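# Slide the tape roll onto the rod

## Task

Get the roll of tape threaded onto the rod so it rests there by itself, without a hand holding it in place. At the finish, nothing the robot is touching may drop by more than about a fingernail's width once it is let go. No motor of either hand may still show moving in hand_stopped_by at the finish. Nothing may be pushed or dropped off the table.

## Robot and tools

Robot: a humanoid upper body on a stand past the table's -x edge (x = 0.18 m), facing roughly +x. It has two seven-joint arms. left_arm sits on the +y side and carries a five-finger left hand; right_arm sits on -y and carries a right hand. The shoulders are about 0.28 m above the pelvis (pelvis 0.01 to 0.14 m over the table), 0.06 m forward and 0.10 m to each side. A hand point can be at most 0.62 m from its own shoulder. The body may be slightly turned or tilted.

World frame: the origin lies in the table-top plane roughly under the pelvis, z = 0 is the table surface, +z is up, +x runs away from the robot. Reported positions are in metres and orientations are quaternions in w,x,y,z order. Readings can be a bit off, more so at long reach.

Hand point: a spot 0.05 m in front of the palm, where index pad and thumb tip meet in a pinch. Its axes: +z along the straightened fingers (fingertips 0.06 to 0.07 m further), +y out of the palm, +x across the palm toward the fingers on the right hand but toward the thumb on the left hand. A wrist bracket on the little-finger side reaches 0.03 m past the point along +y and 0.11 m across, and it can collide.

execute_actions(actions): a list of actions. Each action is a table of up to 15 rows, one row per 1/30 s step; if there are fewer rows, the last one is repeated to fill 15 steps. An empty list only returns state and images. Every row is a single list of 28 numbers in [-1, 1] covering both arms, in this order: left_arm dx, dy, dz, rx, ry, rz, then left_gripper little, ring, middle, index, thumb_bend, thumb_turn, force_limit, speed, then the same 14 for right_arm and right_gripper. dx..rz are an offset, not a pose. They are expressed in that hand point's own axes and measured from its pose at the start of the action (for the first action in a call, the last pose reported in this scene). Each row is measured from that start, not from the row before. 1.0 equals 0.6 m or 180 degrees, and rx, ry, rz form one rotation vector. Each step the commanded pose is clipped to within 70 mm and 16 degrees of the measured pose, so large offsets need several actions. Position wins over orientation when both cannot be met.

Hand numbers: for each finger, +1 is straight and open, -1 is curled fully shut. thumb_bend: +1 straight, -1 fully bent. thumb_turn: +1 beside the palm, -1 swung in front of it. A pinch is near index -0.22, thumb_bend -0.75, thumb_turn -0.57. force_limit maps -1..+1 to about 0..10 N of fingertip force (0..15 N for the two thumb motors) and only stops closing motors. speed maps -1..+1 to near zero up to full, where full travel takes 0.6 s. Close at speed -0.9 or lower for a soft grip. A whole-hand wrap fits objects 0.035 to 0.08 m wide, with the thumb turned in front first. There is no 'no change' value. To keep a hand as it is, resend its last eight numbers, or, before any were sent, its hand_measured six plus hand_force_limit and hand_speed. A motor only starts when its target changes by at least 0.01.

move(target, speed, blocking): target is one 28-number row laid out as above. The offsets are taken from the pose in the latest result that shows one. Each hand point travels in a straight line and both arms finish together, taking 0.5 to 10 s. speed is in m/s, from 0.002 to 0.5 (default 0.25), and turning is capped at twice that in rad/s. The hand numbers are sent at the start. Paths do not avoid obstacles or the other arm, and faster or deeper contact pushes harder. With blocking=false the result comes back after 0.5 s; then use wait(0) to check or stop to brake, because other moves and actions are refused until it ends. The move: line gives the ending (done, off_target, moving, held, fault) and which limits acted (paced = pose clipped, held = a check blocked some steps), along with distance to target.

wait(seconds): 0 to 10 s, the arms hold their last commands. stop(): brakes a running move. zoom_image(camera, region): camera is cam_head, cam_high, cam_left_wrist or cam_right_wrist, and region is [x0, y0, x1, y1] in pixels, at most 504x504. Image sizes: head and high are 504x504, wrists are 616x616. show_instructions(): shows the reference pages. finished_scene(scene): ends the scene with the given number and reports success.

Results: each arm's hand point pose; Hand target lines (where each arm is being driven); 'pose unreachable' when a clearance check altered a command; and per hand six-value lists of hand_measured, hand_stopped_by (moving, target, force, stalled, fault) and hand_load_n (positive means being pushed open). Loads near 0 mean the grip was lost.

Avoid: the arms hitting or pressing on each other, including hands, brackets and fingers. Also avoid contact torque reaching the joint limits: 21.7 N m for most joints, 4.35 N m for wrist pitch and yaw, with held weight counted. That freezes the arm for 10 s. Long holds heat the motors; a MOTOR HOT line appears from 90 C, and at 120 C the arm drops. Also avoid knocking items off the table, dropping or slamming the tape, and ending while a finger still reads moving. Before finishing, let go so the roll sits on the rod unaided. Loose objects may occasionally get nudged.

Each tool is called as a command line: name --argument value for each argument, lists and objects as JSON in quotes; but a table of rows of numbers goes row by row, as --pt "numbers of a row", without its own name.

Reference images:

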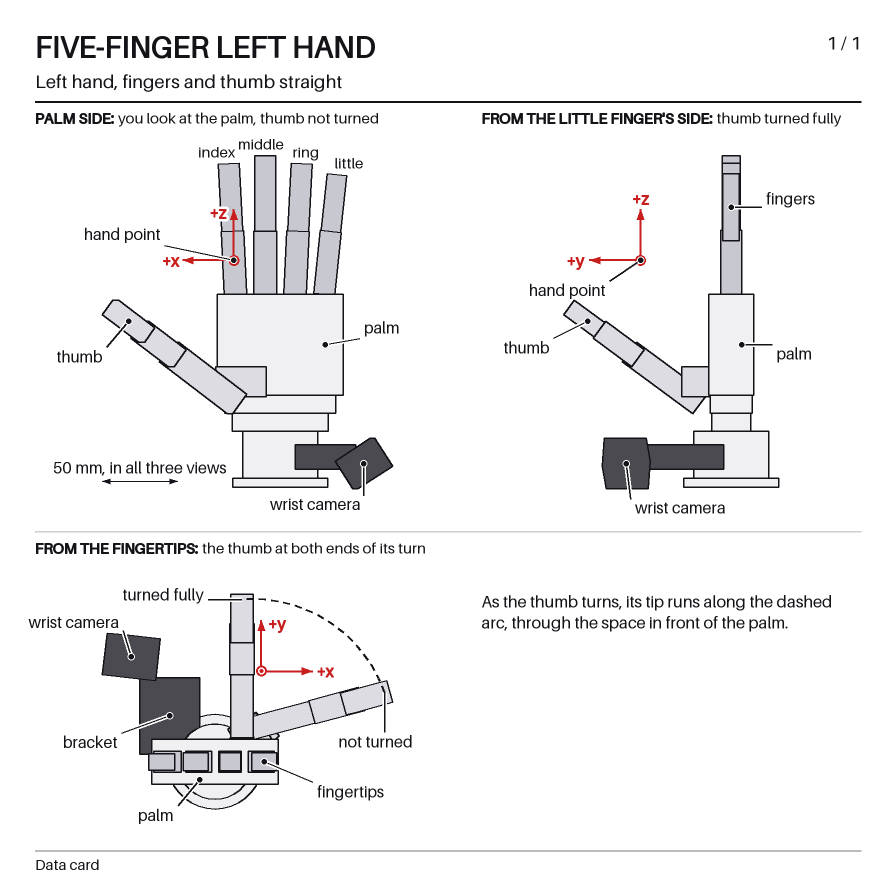

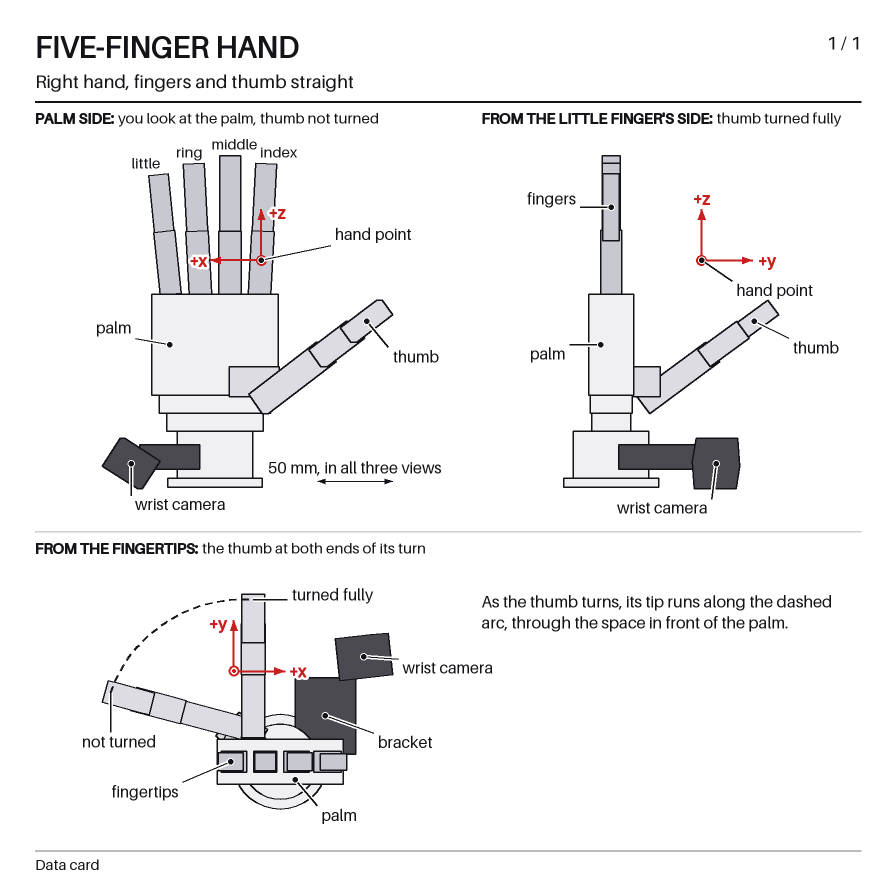

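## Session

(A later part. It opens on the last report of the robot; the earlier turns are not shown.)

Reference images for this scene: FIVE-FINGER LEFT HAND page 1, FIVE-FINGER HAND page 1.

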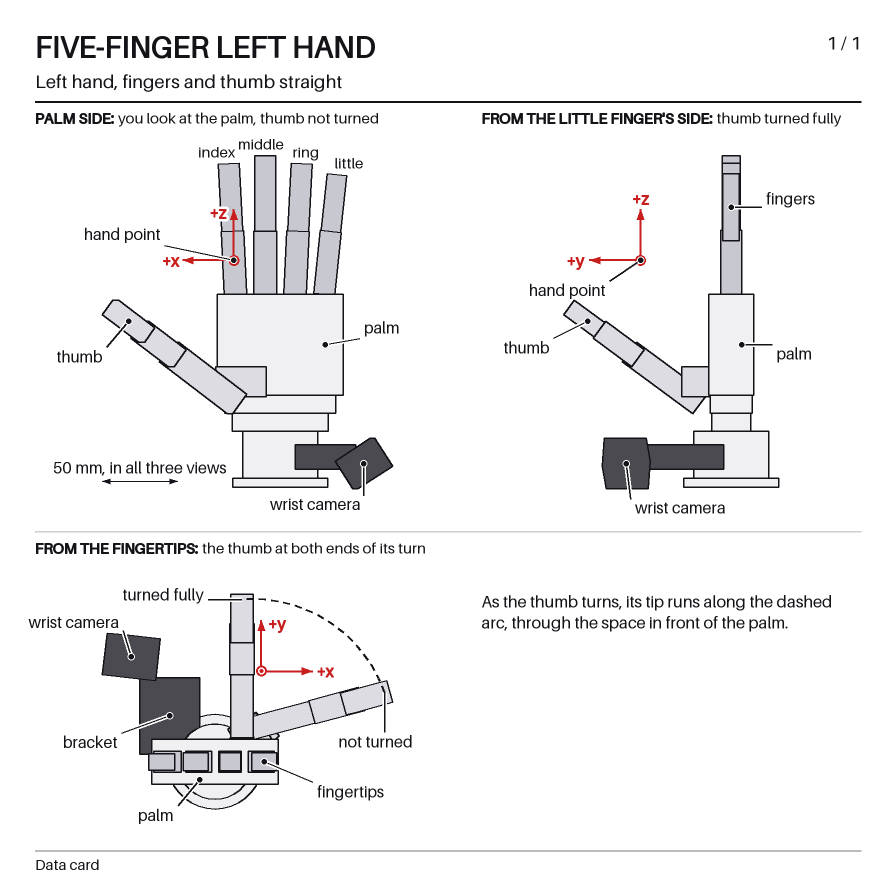

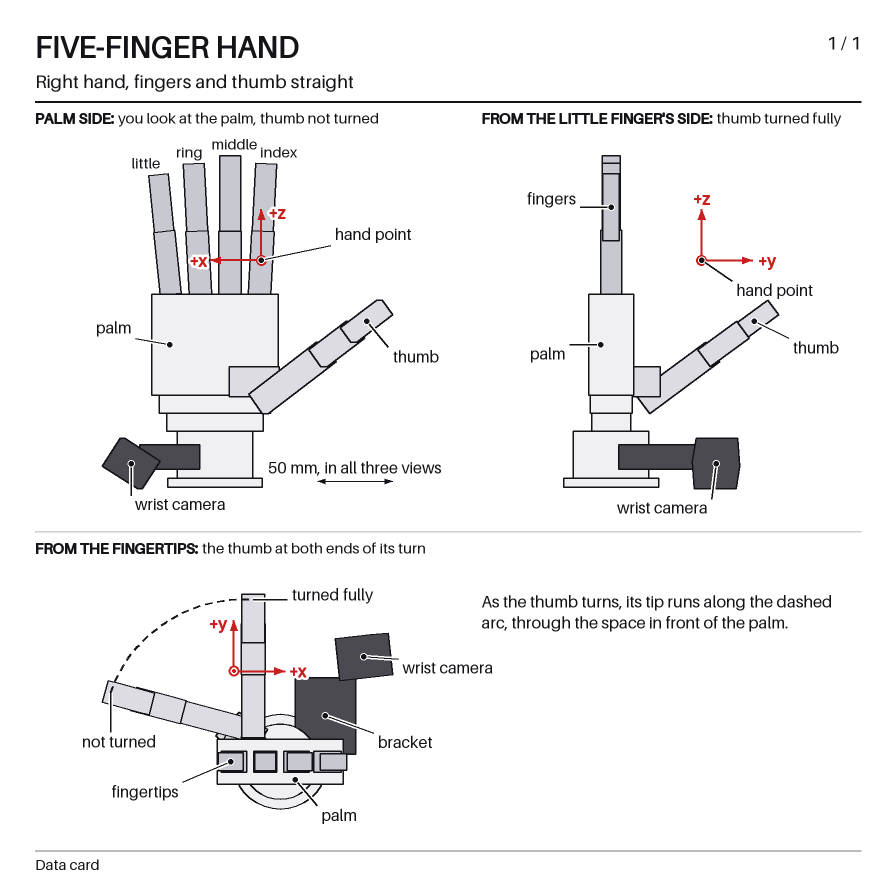

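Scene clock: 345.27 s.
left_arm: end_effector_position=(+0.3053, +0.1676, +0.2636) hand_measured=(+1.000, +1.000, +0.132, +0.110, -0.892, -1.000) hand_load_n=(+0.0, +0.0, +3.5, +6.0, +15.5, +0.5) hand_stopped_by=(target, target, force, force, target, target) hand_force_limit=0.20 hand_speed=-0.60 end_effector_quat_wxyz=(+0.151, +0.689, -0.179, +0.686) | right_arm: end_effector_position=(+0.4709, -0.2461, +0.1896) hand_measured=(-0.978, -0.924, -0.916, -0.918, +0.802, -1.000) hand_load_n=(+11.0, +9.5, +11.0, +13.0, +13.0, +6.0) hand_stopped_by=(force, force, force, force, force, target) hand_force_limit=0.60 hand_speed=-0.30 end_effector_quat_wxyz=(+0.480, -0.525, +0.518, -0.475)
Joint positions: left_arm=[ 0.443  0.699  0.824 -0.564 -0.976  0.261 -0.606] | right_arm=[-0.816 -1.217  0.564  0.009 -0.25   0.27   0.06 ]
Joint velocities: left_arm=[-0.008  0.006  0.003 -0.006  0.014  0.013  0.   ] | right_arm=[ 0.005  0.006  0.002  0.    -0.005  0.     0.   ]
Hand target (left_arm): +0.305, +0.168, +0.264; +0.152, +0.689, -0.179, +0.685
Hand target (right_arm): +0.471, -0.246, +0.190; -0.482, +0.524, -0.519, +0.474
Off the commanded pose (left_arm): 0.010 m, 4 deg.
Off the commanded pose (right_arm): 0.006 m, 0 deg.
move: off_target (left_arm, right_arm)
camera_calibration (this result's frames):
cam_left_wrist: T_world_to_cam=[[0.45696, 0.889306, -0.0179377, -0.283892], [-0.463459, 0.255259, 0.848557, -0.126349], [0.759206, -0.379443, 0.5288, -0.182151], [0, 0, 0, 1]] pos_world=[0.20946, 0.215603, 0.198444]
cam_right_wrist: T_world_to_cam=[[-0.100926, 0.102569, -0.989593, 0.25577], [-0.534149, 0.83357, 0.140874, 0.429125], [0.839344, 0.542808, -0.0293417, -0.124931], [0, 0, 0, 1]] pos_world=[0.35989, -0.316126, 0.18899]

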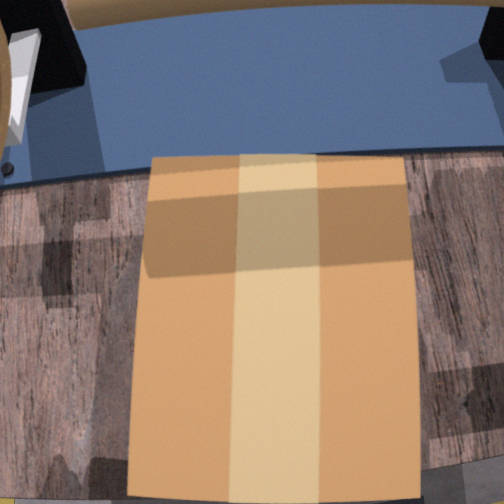

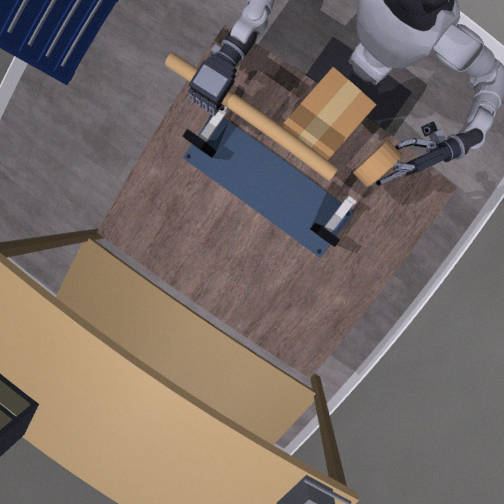

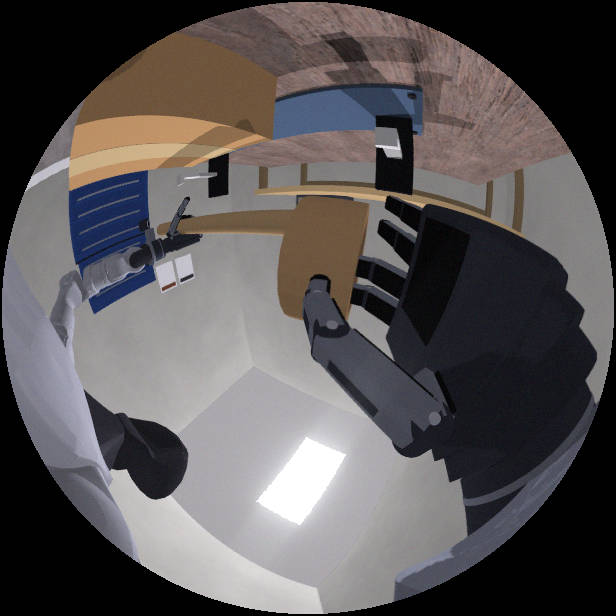

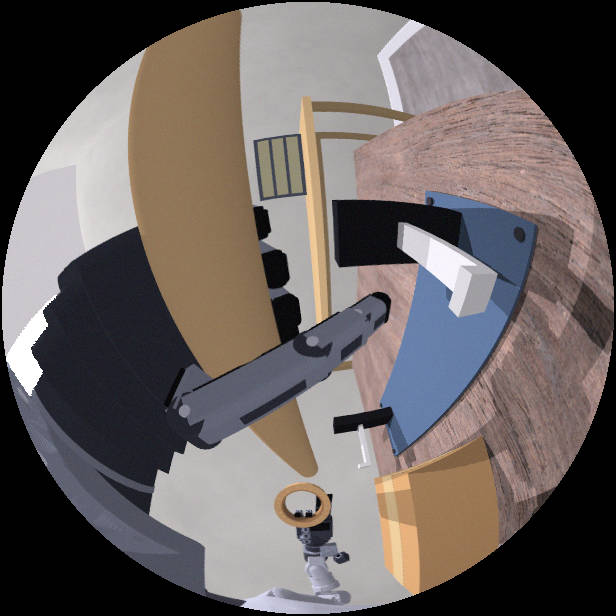

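execute_actions --actions '[]'

Scene clock: 357.00 s.
left_arm: end_effector_position=(+0.3053, +0.1677, +0.2635) hand_measured=(+1.000, +1.000, +0.132, +0.110, -0.892, -1.000) hand_load_n=(+0.0, +0.0, +3.5, +6.0, +15.5, +0.5) hand_stopped_by=(target, target, force, force, target, target) hand_force_limit=0.20 hand_speed=-0.60 end_effector_quat_wxyz=(+0.151, +0.689, -0.179, +0.685) | right_arm: end_effector_position=(+0.4709, -0.2461, +0.1897) hand_measured=(-0.978, -0.924, -0.916, -0.918, +0.802, -1.000) hand_load_n=(+11.0, +9.5, +11.0, +13.0, +13.0, +6.0) hand_stopped_by=(force, force, force, force, force, target) hand_force_limit=0.60 hand_speed=-0.30 end_effector_quat_wxyz=(+0.480, -0.525, +0.518, -0.475)
Joint positions: left_arm=[ 0.443  0.699  0.824 -0.564 -0.976  0.261 -0.606] | right_arm=[-0.815 -1.217  0.564  0.009 -0.25   0.27   0.06 ]
Joint velocities: left_arm=[-0.006 -0.012 -0.009  0.014  0.011  0.     0.   ] | right_arm=[-0.003  0.    -0.003  0.     0.005  0.     0.   ]
Hand target (left_arm): +0.305, +0.168, +0.264; +0.152, +0.689, -0.179, +0.685
Hand target (right_arm): +0.471, -0.246, +0.190; -0.482, +0.524, -0.519, +0.474
Off the commanded pose (left_arm): 0.010 m, 4 deg.
Off the commanded pose (right_arm): 0.006 m, 0 deg.
camera_calibration (this result's frames):
cam_left_wrist: T_world_to_cam=[[0.456822, 0.889375, -0.0180676, -0.283873], [-0.463152, 0.255138, 0.848761, -0.126434], [0.759476, -0.379365, 0.528468, -0.182131], [0, 0, 0, 1]] pos_world=[0.209446, 0.215633, 0.198434]
cam_right_wrist: T_world_to_cam=[[-0.100692, 0.102672, -0.989606, 0.255779], [-0.534091, 0.833615, 0.140831, 0.429142], [0.839409, 0.54272, -0.0291023, -0.125021], [0, 0, 0, 1]] pos_world=[0.3599, -0.316149, 0.189045]

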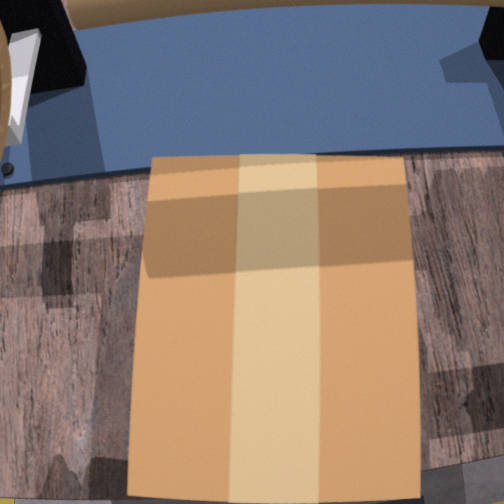

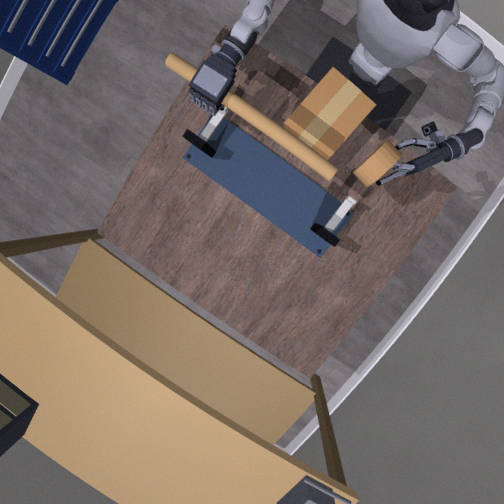

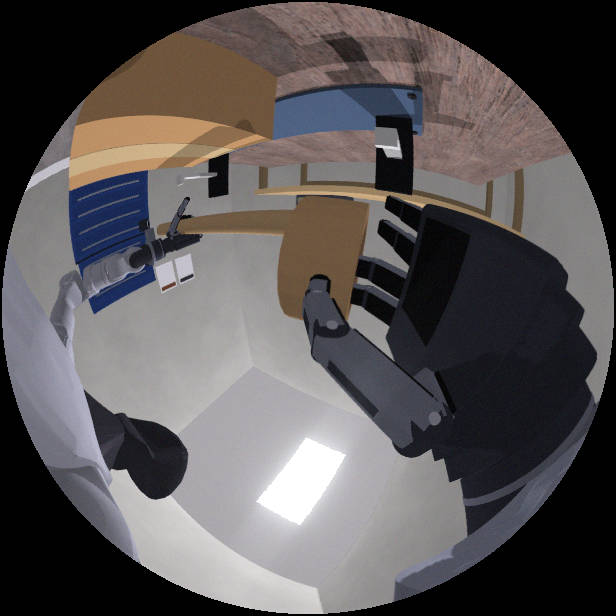

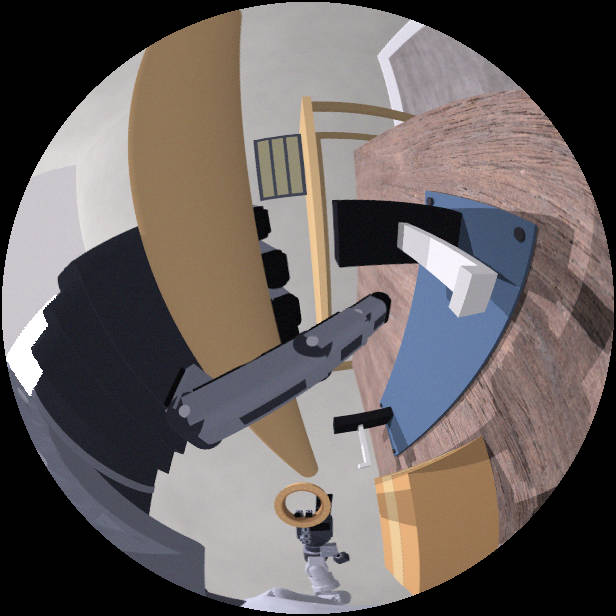

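zoom_image --camera "cam_high" --region '[280, 100, 480, 260]'

zoom_image --camera "cam_right_wrist" --region '[230, 400, 400, 600]'

Region (280, 100, 480, 260) of cam_high's 504x504 image, scaled by 2.520, with more detail than that image has; it fills the top 403 rows of this view, and the rest is white.

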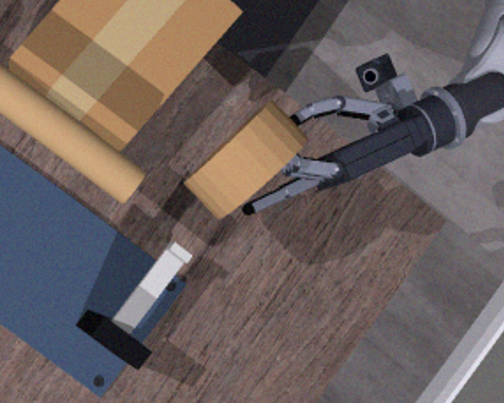

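Region (230, 400, 400, 600) of cam_right_wrist's 616x616 image, scaled by 2.520, with more detail than that image has; it fills the left 428 columns of this view, and the rest is white.

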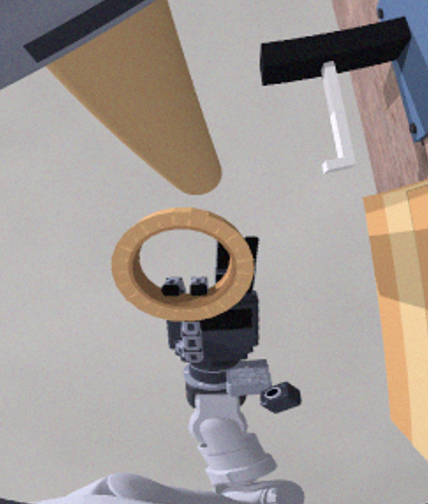

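move --target '[0.0017, -0.0055, 0.1205, 0.0445, 0.0039, -0.0121, 1, 1, -0.6, -0.6, -0.9, -1, 0.2, -0.6, 0, -0.0515, -0.0045, 0, 0, 0, -1, -1, -1, -1, -1, -1, 0.6, -0.3]' --speed 0.1

Scene clock: 411.40 s.
left_arm: end_effector_position=(+0.3689, +0.1358, +0.2612) hand_measured=(+1.000, +1.000, +0.132, +0.110, -0.892, -1.000) hand_load_n=(+0.0, +0.0, +3.5, +6.0, +15.0, +0.5) hand_stopped_by=(target, target, force, force, target, target) hand_force_limit=0.20 hand_speed=-0.60 end_effector_quat_wxyz=(+0.123, +0.699, -0.113, +0.695) | right_arm: end_effector_position=(+0.4701, -0.2461, +0.2202) hand_measured=(-0.978, -0.924, -0.916, -0.918, +0.802, -1.000) hand_load_n=(+11.0, +9.5, +11.0, +13.0, +13.0, +6.0) hand_stopped_by=(force, force, force, force, force, target) hand_force_limit=0.60 hand_speed=-0.30 end_effector_quat_wxyz=(+0.479, -0.526, +0.516, -0.477)
Joint positions: left_arm=[ 0.146  0.736  0.532 -0.635 -0.921  0.403 -0.158] | right_arm=[-0.864 -1.271  0.517 -0.037 -0.221  0.29   0.158]
Joint velocities: left_arm=[0.002 0.008 0.    0.003 0.035 0.    0.003] | right_arm=[ 0.009 -0.003  0.003 -0.015  0.008  0.     0.002]
Hand target (left_arm): +0.369, +0.135, +0.260; +0.121, +0.700, -0.115, +0.694
Hand target (right_arm): +0.470, -0.246, +0.220; -0.480, +0.526, -0.517, +0.475
Off the commanded pose (left_arm): 0.004 m, 1 deg.
Off the commanded pose (right_arm): 0.001 m, 0 deg.
move: off_target (left_arm)
camera_calibration (this result's frames):
cam_left_wrist: T_world_to_cam=[[0.333161, 0.940226, -0.0705597, -0.232178], [-0.488267, 0.236063, 0.84016, -0.0727671], [0.806597, -0.245456, 0.537729, -0.279328], [0, 0, 0, 1]] pos_world=[0.267128, 0.166914, 0.194956]
cam_right_wrist: T_world_to_cam=[[-0.0995831, 0.0969662, -0.990293, 0.28413], [-0.53511, 0.833851, 0.135458, 0.426117], [0.838892, 0.543406, -0.0311498, -0.122628], [0, 0, 0, 1]] pos_world=[0.359186, -0.316233, 0.219832]

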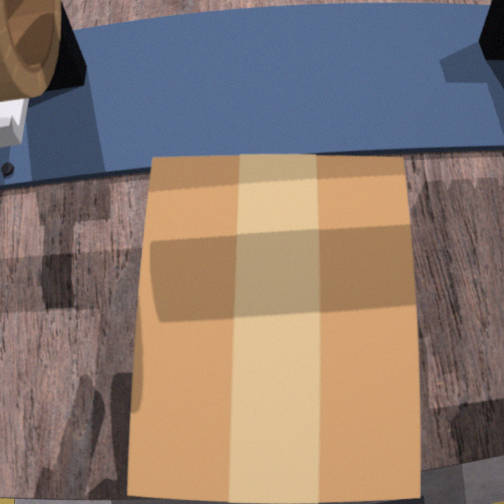

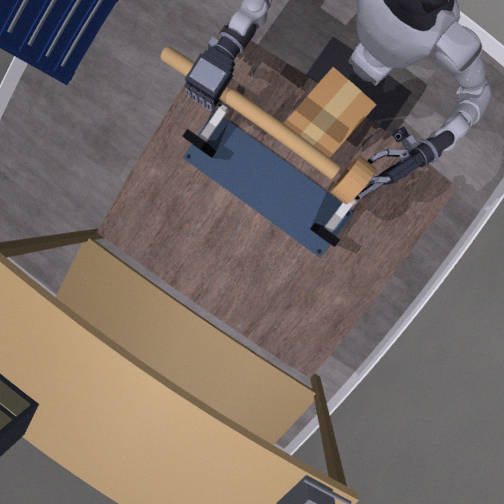

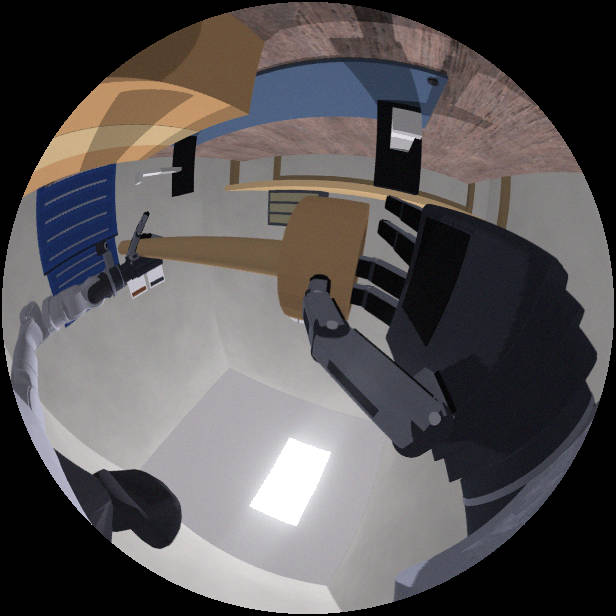

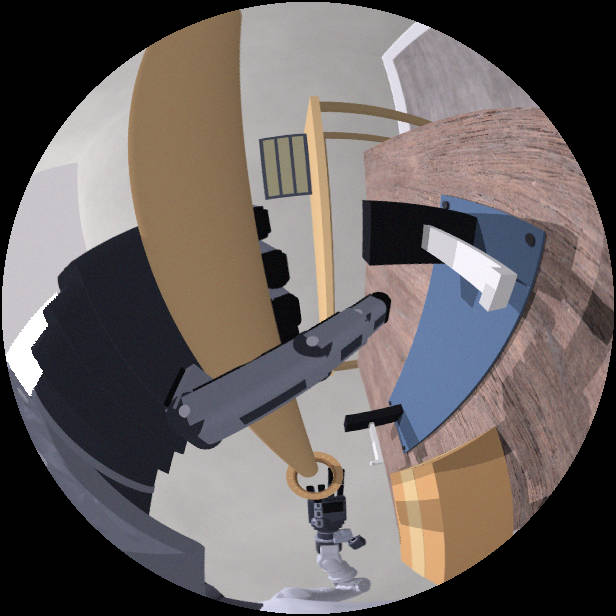

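zoom_image --camera "cam_right_wrist" --region '[270, 430, 370, 530]'

zoom_image --camera "cam_high" --region '[300, 130, 420, 230]'

Region (270, 430, 370, 530) of cam_right_wrist's 616x616 image, scaled by 5.040, with more detail than that image has.

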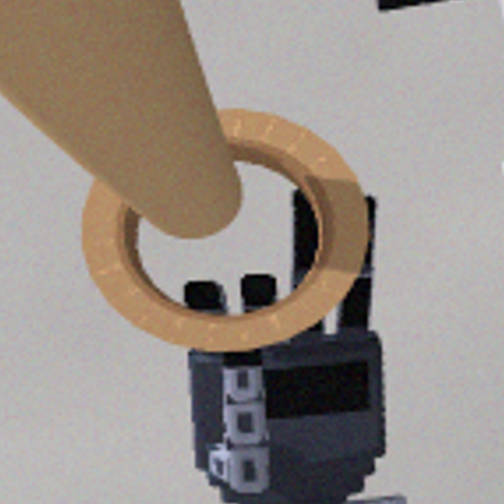

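Region (300, 130, 420, 230) of cam_high's 504x504 image, scaled by 4.200, with more detail than that image has.

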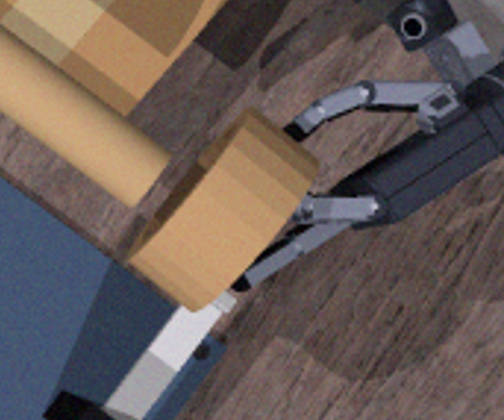

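move --target '[0.0114, 0.019, 0.0066, 0, 0, 0, 1, 1, -0.6, -0.6, -0.9, -1, 0.2, -0.6, -0.0583, -0.0005, 0.0007, 0, 0, 0, -1, -1, -1, -1, -1, -1, 0.6, -0.3]' --speed 0.06

zoom_image --camera "cam_right_wrist" --region '[265, 425, 375, 535]'

zoom_image --camera "cam_high" --region '[300, 130, 420, 230]'

Scene clock: 436.23 s.
left_arm: end_effector_position=(+0.3687, +0.1245, +0.2671) hand_measured=(+1.000, +1.000, +0.132, +0.110, -0.892, -1.000) hand_load_n=(+0.0, +0.0, +3.5, +6.0, +15.0, +0.5) hand_stopped_by=(target, target, force, force, target, target) hand_force_limit=0.20 hand_speed=-0.60 end_effector_quat_wxyz=(+0.122, +0.700, -0.114, +0.695) | right_arm: end_effector_position=(+0.4703, -0.2111, +0.2181) hand_measured=(-0.978, -0.924, -0.916, -0.918, +0.802, -1.000) hand_load_n=(+11.0, +9.5, +11.0, +13.0, +13.0, +6.0) hand_stopped_by=(force, force, force, force, force, target) hand_force_limit=0.60 hand_speed=-0.30 end_effector_quat_wxyz=(+0.479, -0.528, +0.517, -0.474)
Joint positions: left_arm=[ 0.12   0.739  0.521 -0.698 -0.941  0.46  -0.085] | right_arm=[-0.92  -1.201  0.584 -0.195 -0.282  0.508  0.206]
Joint velocities: left_arm=[ 0.    -0.005 -0.006  0.006 -0.023  0.007  0.   ] | right_arm=[0.    0.009 0.021 0.003 0.003 0.007 0.   ]
Hand target (left_arm): +0.368, +0.123, +0.268; +0.124, +0.699, -0.114, +0.695
Hand target (right_arm): +0.470, -0.211, +0.218; -0.477, +0.529, -0.516, +0.476
Off the commanded pose (left_arm): 0.001 m, 0 deg.
Off the commanded pose (right_arm): 0.002 m, 0 deg.
move: done
camera_calibration (this result's frames):
cam_left_wrist: T_world_to_cam=[[0.331303, 0.941043, -0.0683924, -0.221059], [-0.487956, 0.232927, 0.841216, -0.0751237], [0.80755, -0.245325, 0.536356, -0.28511], [0, 0, 0, 1]] pos_world=[0.266821, 0.15558, 0.200997]
cam_right_wrist: T_world_to_cam=[[-0.105227, 0.0974518, -0.989662, 0.281243], [-0.535779, 0.832843, 0.138977, 0.396682], [0.837776, 0.544864, -0.0354247, -0.140093], [0, 0, 0, 1]] pos_world=[0.359495, -0.28145, 0.218243]

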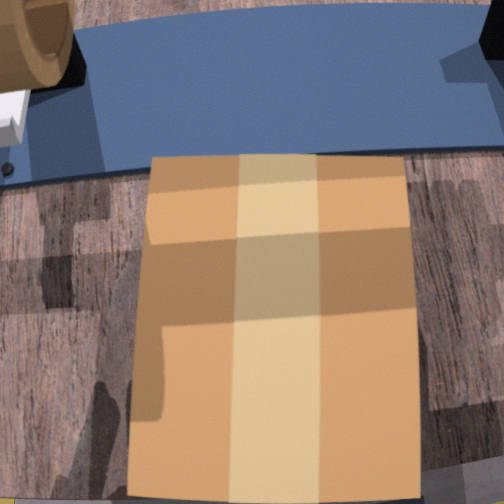

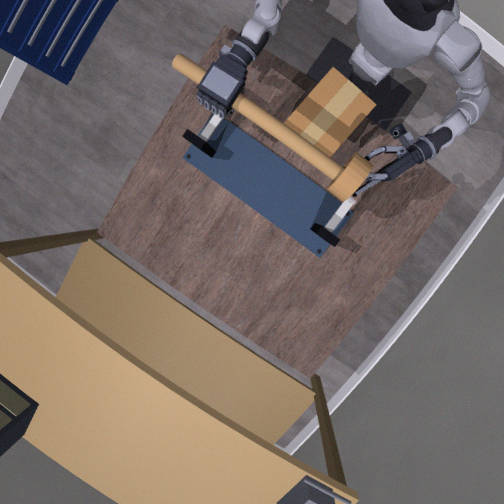

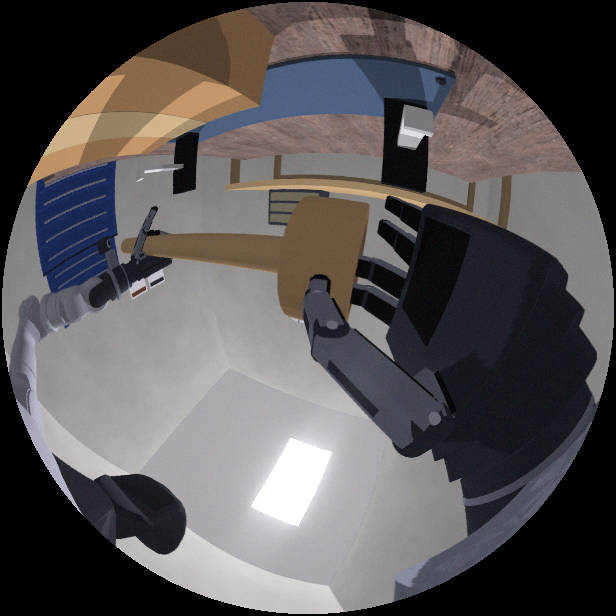

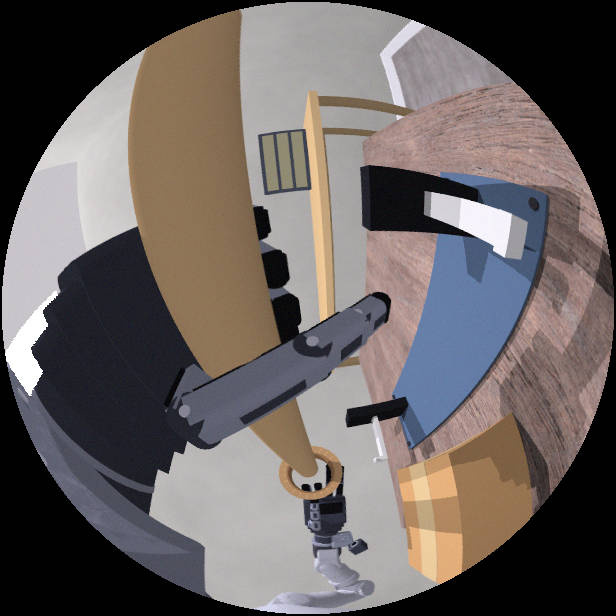

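Region (265, 425, 375, 535) of cam_right_wrist's 616x616 image, scaled by 4.582, with more detail than that image has.

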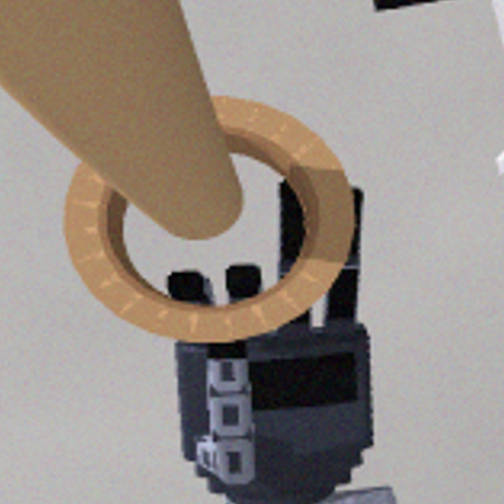

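Region (300, 130, 420, 230) of cam_high's 504x504 image, scaled by 4.200, with more detail than that image has.

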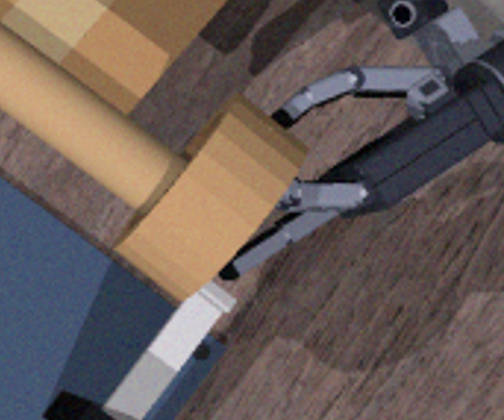

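move --target '[-0.0089, 0.0465, 0.0181, 0, 0, 0, 1, 1, -0.6, -0.6, -0.9, -1, 0.2, -0.6, -0.135, -0.0043, 0.0018, 0, 0, 0, -1, -1, -1, -1, -1, -1, 0.6, -0.3]' --speed 0.08

zoom_image --camera "cam_right_wrist" --region '[240, 400, 390, 550]'

zoom_image --camera "cam_high" --region '[280, 110, 430, 240]'

Scene clock: 447.93 s.
left_arm: end_effector_position=(+0.3689, +0.0950, +0.2605) hand_measured=(+1.000, +1.000, +0.132, +0.110, -0.892, -1.000) hand_load_n=(+0.0, +0.0, +3.5, +6.0, +15.0, +0.5) hand_stopped_by=(target, target, force, force, target, target) hand_force_limit=0.20 hand_speed=-0.60 end_effector_quat_wxyz=(+0.125, +0.702, -0.112, +0.693) | right_arm: end_effector_position=(+0.4717, -0.1314, +0.2170) hand_measured=(-0.978, -0.924, -0.916, -0.918, +0.802, -1.000) hand_load_n=(+11.0, +9.5, +11.0, +13.0, +13.0, +6.0) hand_stopped_by=(force, force, force, force, force, target) hand_force_limit=0.60 hand_speed=-0.30 end_effector_quat_wxyz=(-0.474, +0.533, -0.516, +0.475)
Joint positions: left_arm=[ 0.074  0.721  0.366 -0.775 -0.899  0.468  0.063] | right_arm=[-1.15  -0.955  0.853 -0.376 -0.503  0.962  0.366]
Joint velocities: left_arm=[ 0.002  0.     0.005  0.002 -0.005  0.     0.003] | right_arm=[-0.006  0.006  0.012  0.005  0.     0.01   0.   ]
Hand target (left_arm): +0.369, +0.095, +0.261; +0.123, +0.701, -0.113, +0.693
Hand target (right_arm): +0.472, -0.132, +0.217; -0.473, +0.533, -0.515, +0.478
Off the commanded pose (left_arm): 0.002 m, 0 deg.
Off the commanded pose (right_arm): 0.004 m, 1 deg.
move: off_target (right_arm)
camera_calibration (this result's frames):
cam_left_wrist: T_world_to_cam=[[0.332275, 0.940181, -0.0751909, -0.192316], [-0.481711, 0.237701, 0.843476, -0.0659874], [0.810893, -0.244046, 0.531878, -0.289174], [0, 0, 0, 1]] pos_world=[0.266604, 0.125925, 0.195004]
cam_right_wrist: T_world_to_cam=[[-0.112379, 0.0860918, -0.989929, 0.274464], [-0.535697, 0.833818, 0.133329, 0.332475], [0.836899, 0.545286, -0.0475841, -0.181645], [0, 0, 0, 1]] pos_world=[0.360968, -0.201804, 0.218728]

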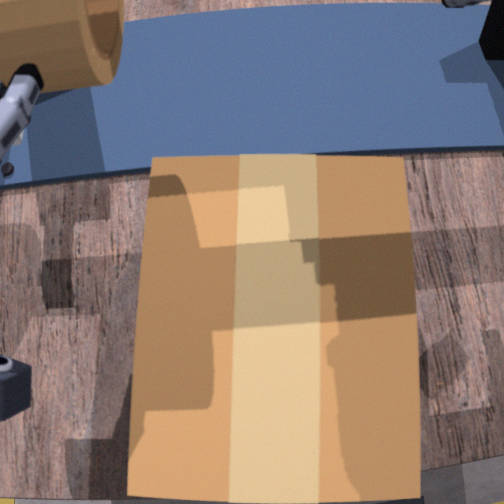

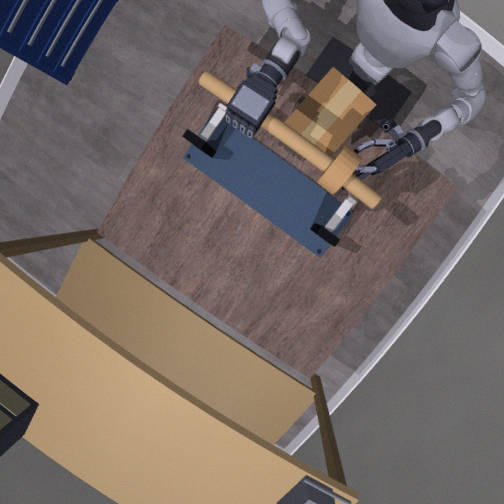

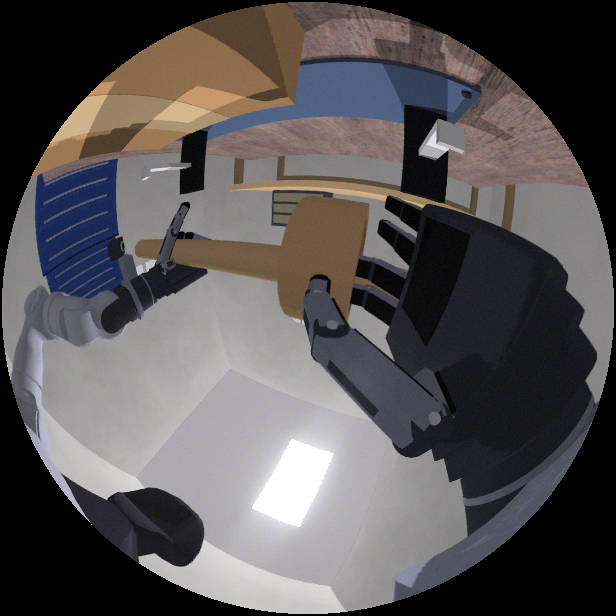

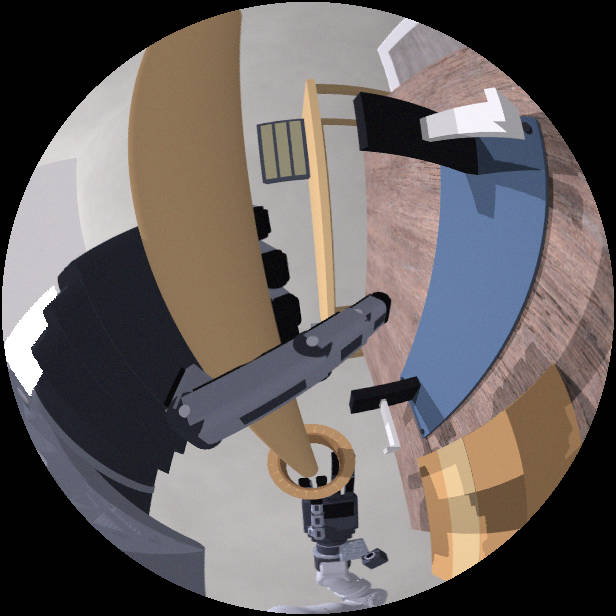

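Region (240, 400, 390, 550) of cam_right_wrist's 616x616 image, scaled by 3.360, with more detail than that image has.

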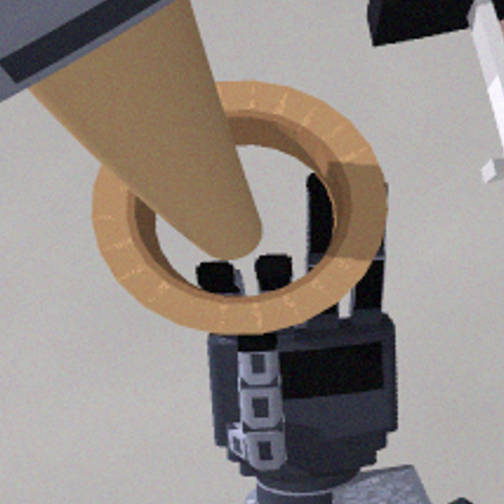

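Region (280, 110, 430, 240) of cam_high's 504x504 image, scaled by 3.360, with more detail than that image has; it fills the top 437 rows of this view, and the rest is white.

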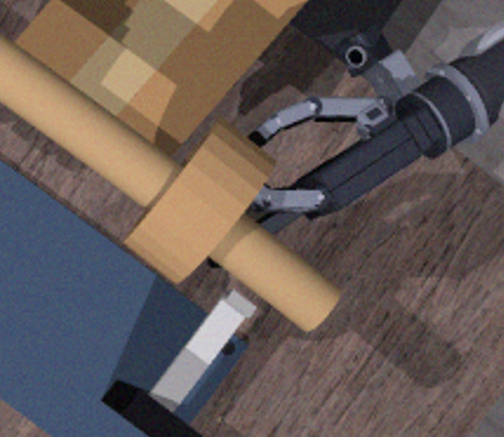

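execute_actions --actions '[[[-0.0006, -0.0005, 0.0014, 0, 0, 0, 1, 1, -0.6, -0.6, -0.9, -1, 0.2, -0.6, 0, 0, 0, 0, 0, 0, -1, -1, -1, -1, -1, -1, 0.6, -0.3], [-0.0012, -0.001, 0.0028, 0, 0, 0, 1, 1, -0.6, -0.6, -0.9, -1, 0.2, -0.6, 0, 0, 0, 0, 0, 0, -1, -1, -1, -1, -1, -1, 0.6, -0.3], [-0.0018, -0.0015, 0.0042, 0, 0, 0, 1, 1, -0.6, -0.6, -0.9, -1, 0.2, -0.6, 0, 0, 0, 0, 0, 0, -1, -1, -1, -1, -1, -1, 0.6, -0.3], [-0.0024, -0.002, 0.0056, 0, 0, 0, 1, 1, -0.6, -0.6, -0.9, -1, 0.2, -0.6, 0, 0, 0, 0, 0, 0, -1, -1, -1, -1, -1, -1, 0.6, -0.3], [-0.003, -0.0025, 0.007, 0, 0, 0, 1, 1, -0.6, -0.6, -0.9, -1, 0.2, -0.6, 0, 0, 0, 0, 0, 0, -1, -1, -1, -1, -1, -1, 0.6, -0.3], [-0.0036, -0.003, 0.0084, 0, 0, 0, 1, 1, -0.6, -0.6, -0.9, -1, 0.2, -0.6, 0, 0, 0, 0, 0, 0, -1, -1, -1, -1, -1, -1, 0.6, -0.3], [-0.0042, -0.0035, 0.0098, 0, 0, 0, 1, 1, -0.6, -0.6, -0.9, -1, 0.2, -0.6, 0, 0, 0, 0, 0, 0, -1, -1, -1, -1, -1, -1, 0.6, -0.3], [-0.0048, -0.004, 0.0111, 0, 0, 0, 1, 1, -0.6, -0.6, -0.9, -1, 0.2, -0.6, 0, 0, 0, 0, 0, 0, -1, -1, -1, -1, -1, -1, 0.6, -0.3]]]'

zoom_image --camera "cam_right_wrist" --region '[240, 400, 390, 550]'

Scene clock: 472.20 s.
left_arm: end_effector_position=(+0.3757, +0.0952, +0.2575) hand_measured=(+1.000, +1.000, +0.132, +0.110, -0.892, -1.000) hand_load_n=(+0.0, +0.0, +3.5, +6.0, +15.0, +0.5) hand_stopped_by=(target, target, force, force, target, target) hand_force_limit=0.20 hand_speed=-0.60 end_effector_quat_wxyz=(+0.126, +0.702, -0.110, +0.692) | right_arm: end_effector_position=(+0.4717, -0.1313, +0.2169) hand_measured=(-0.978, -0.924, -0.916, -0.918, +0.802, -1.000) hand_load_n=(+11.0, +9.5, +11.0, +13.0, +13.0, +6.0) hand_stopped_by=(force, force, force, force, force, target) hand_force_limit=0.60 hand_speed=-0.30 end_effector_quat_wxyz=(-0.474, +0.533, -0.515, +0.475)
Joint positions: left_arm=[ 0.04   0.721  0.339 -0.736 -0.884  0.461  0.058] | right_arm=[-1.15  -0.955  0.853 -0.376 -0.503  0.963  0.366]
Joint velocities: left_arm=[ 0.012  0.    -0.002  0.009  0.003 -0.005  0.   ] | right_arm=[ 0.005 -0.005  0.011 -0.005 -0.005  0.     0.   ]
Hand target (left_arm): +0.376, +0.095, +0.258; +0.125, +0.702, -0.112, +0.693
Hand target (right_arm): +0.472, -0.131, +0.217; -0.474, +0.533, -0.516, +0.475
Off the commanded pose (left_arm): 0.000 m, 0 deg.
Off the commanded pose (right_arm): 0.000 m, 0 deg.
camera_calibration (this result's frames):
cam_left_wrist: T_world_to_cam=[[0.331031, 0.940275, -0.0793771, -0.193436], [-0.479297, 0.240007, 0.844199, -0.0615138], [0.81283, -0.241411, 0.530121, -0.293514], [0, 0, 0, 1]] pos_world=[0.273127, 0.12579, 0.192173]
cam_right_wrist: T_world_to_cam=[[-0.112605, 0.0856474, -0.989942, 0.274415], [-0.53587, 0.833745, 0.133088, 0.332534], [0.836758, 0.545467, -0.0479876, -0.181499], [0, 0, 0, 1]] pos_world=[0.360966, -0.20175, 0.218689]

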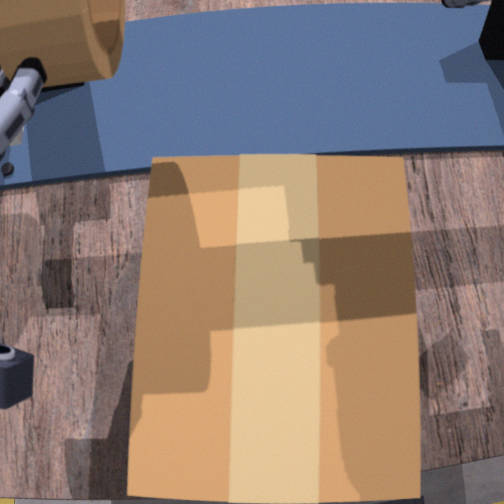

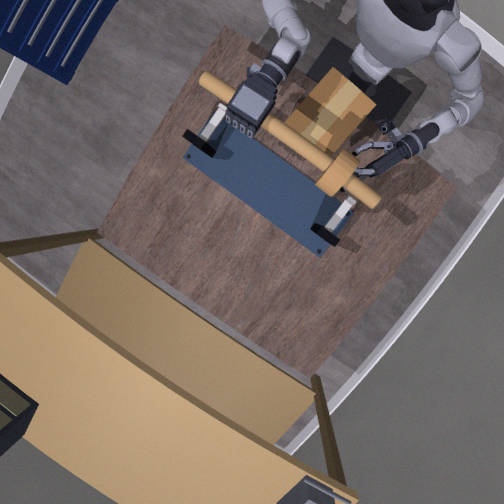

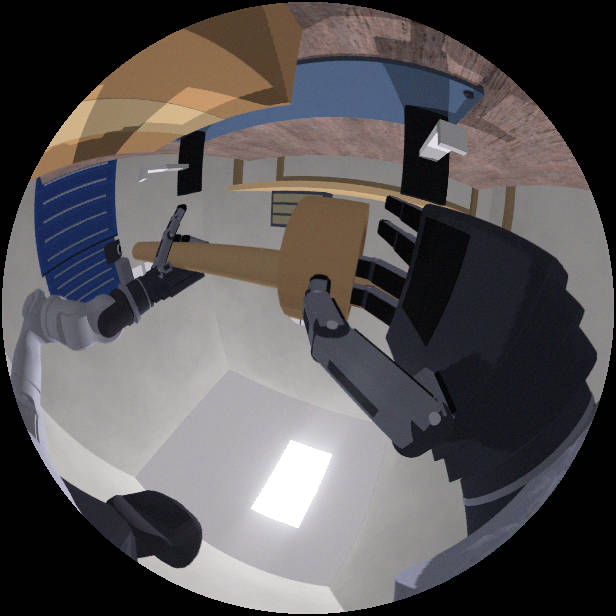

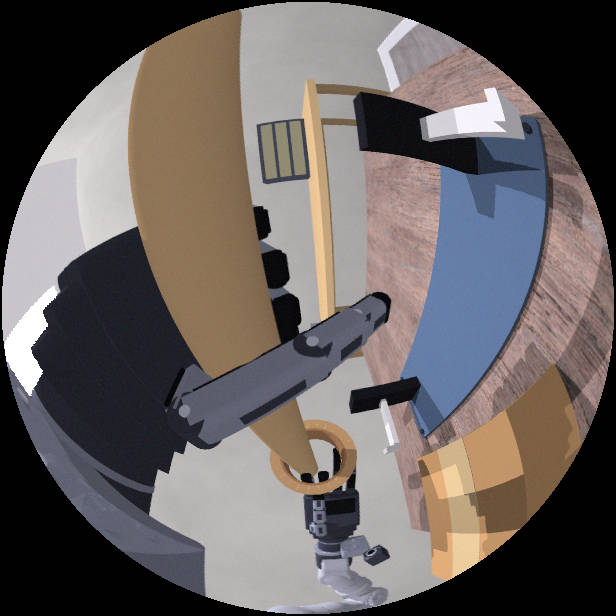

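Region (240, 400, 390, 550) of cam_right_wrist's 616x616 image, scaled by 3.360, with more detail than that image has.

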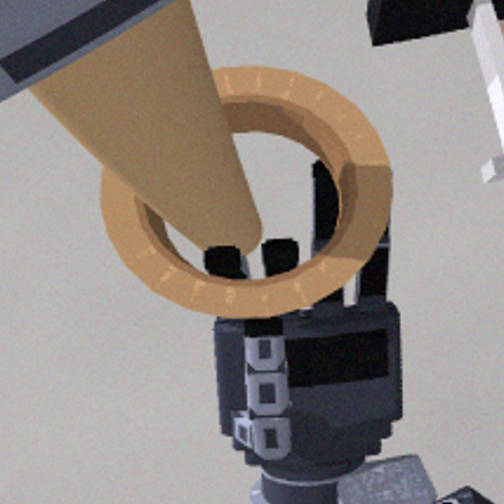

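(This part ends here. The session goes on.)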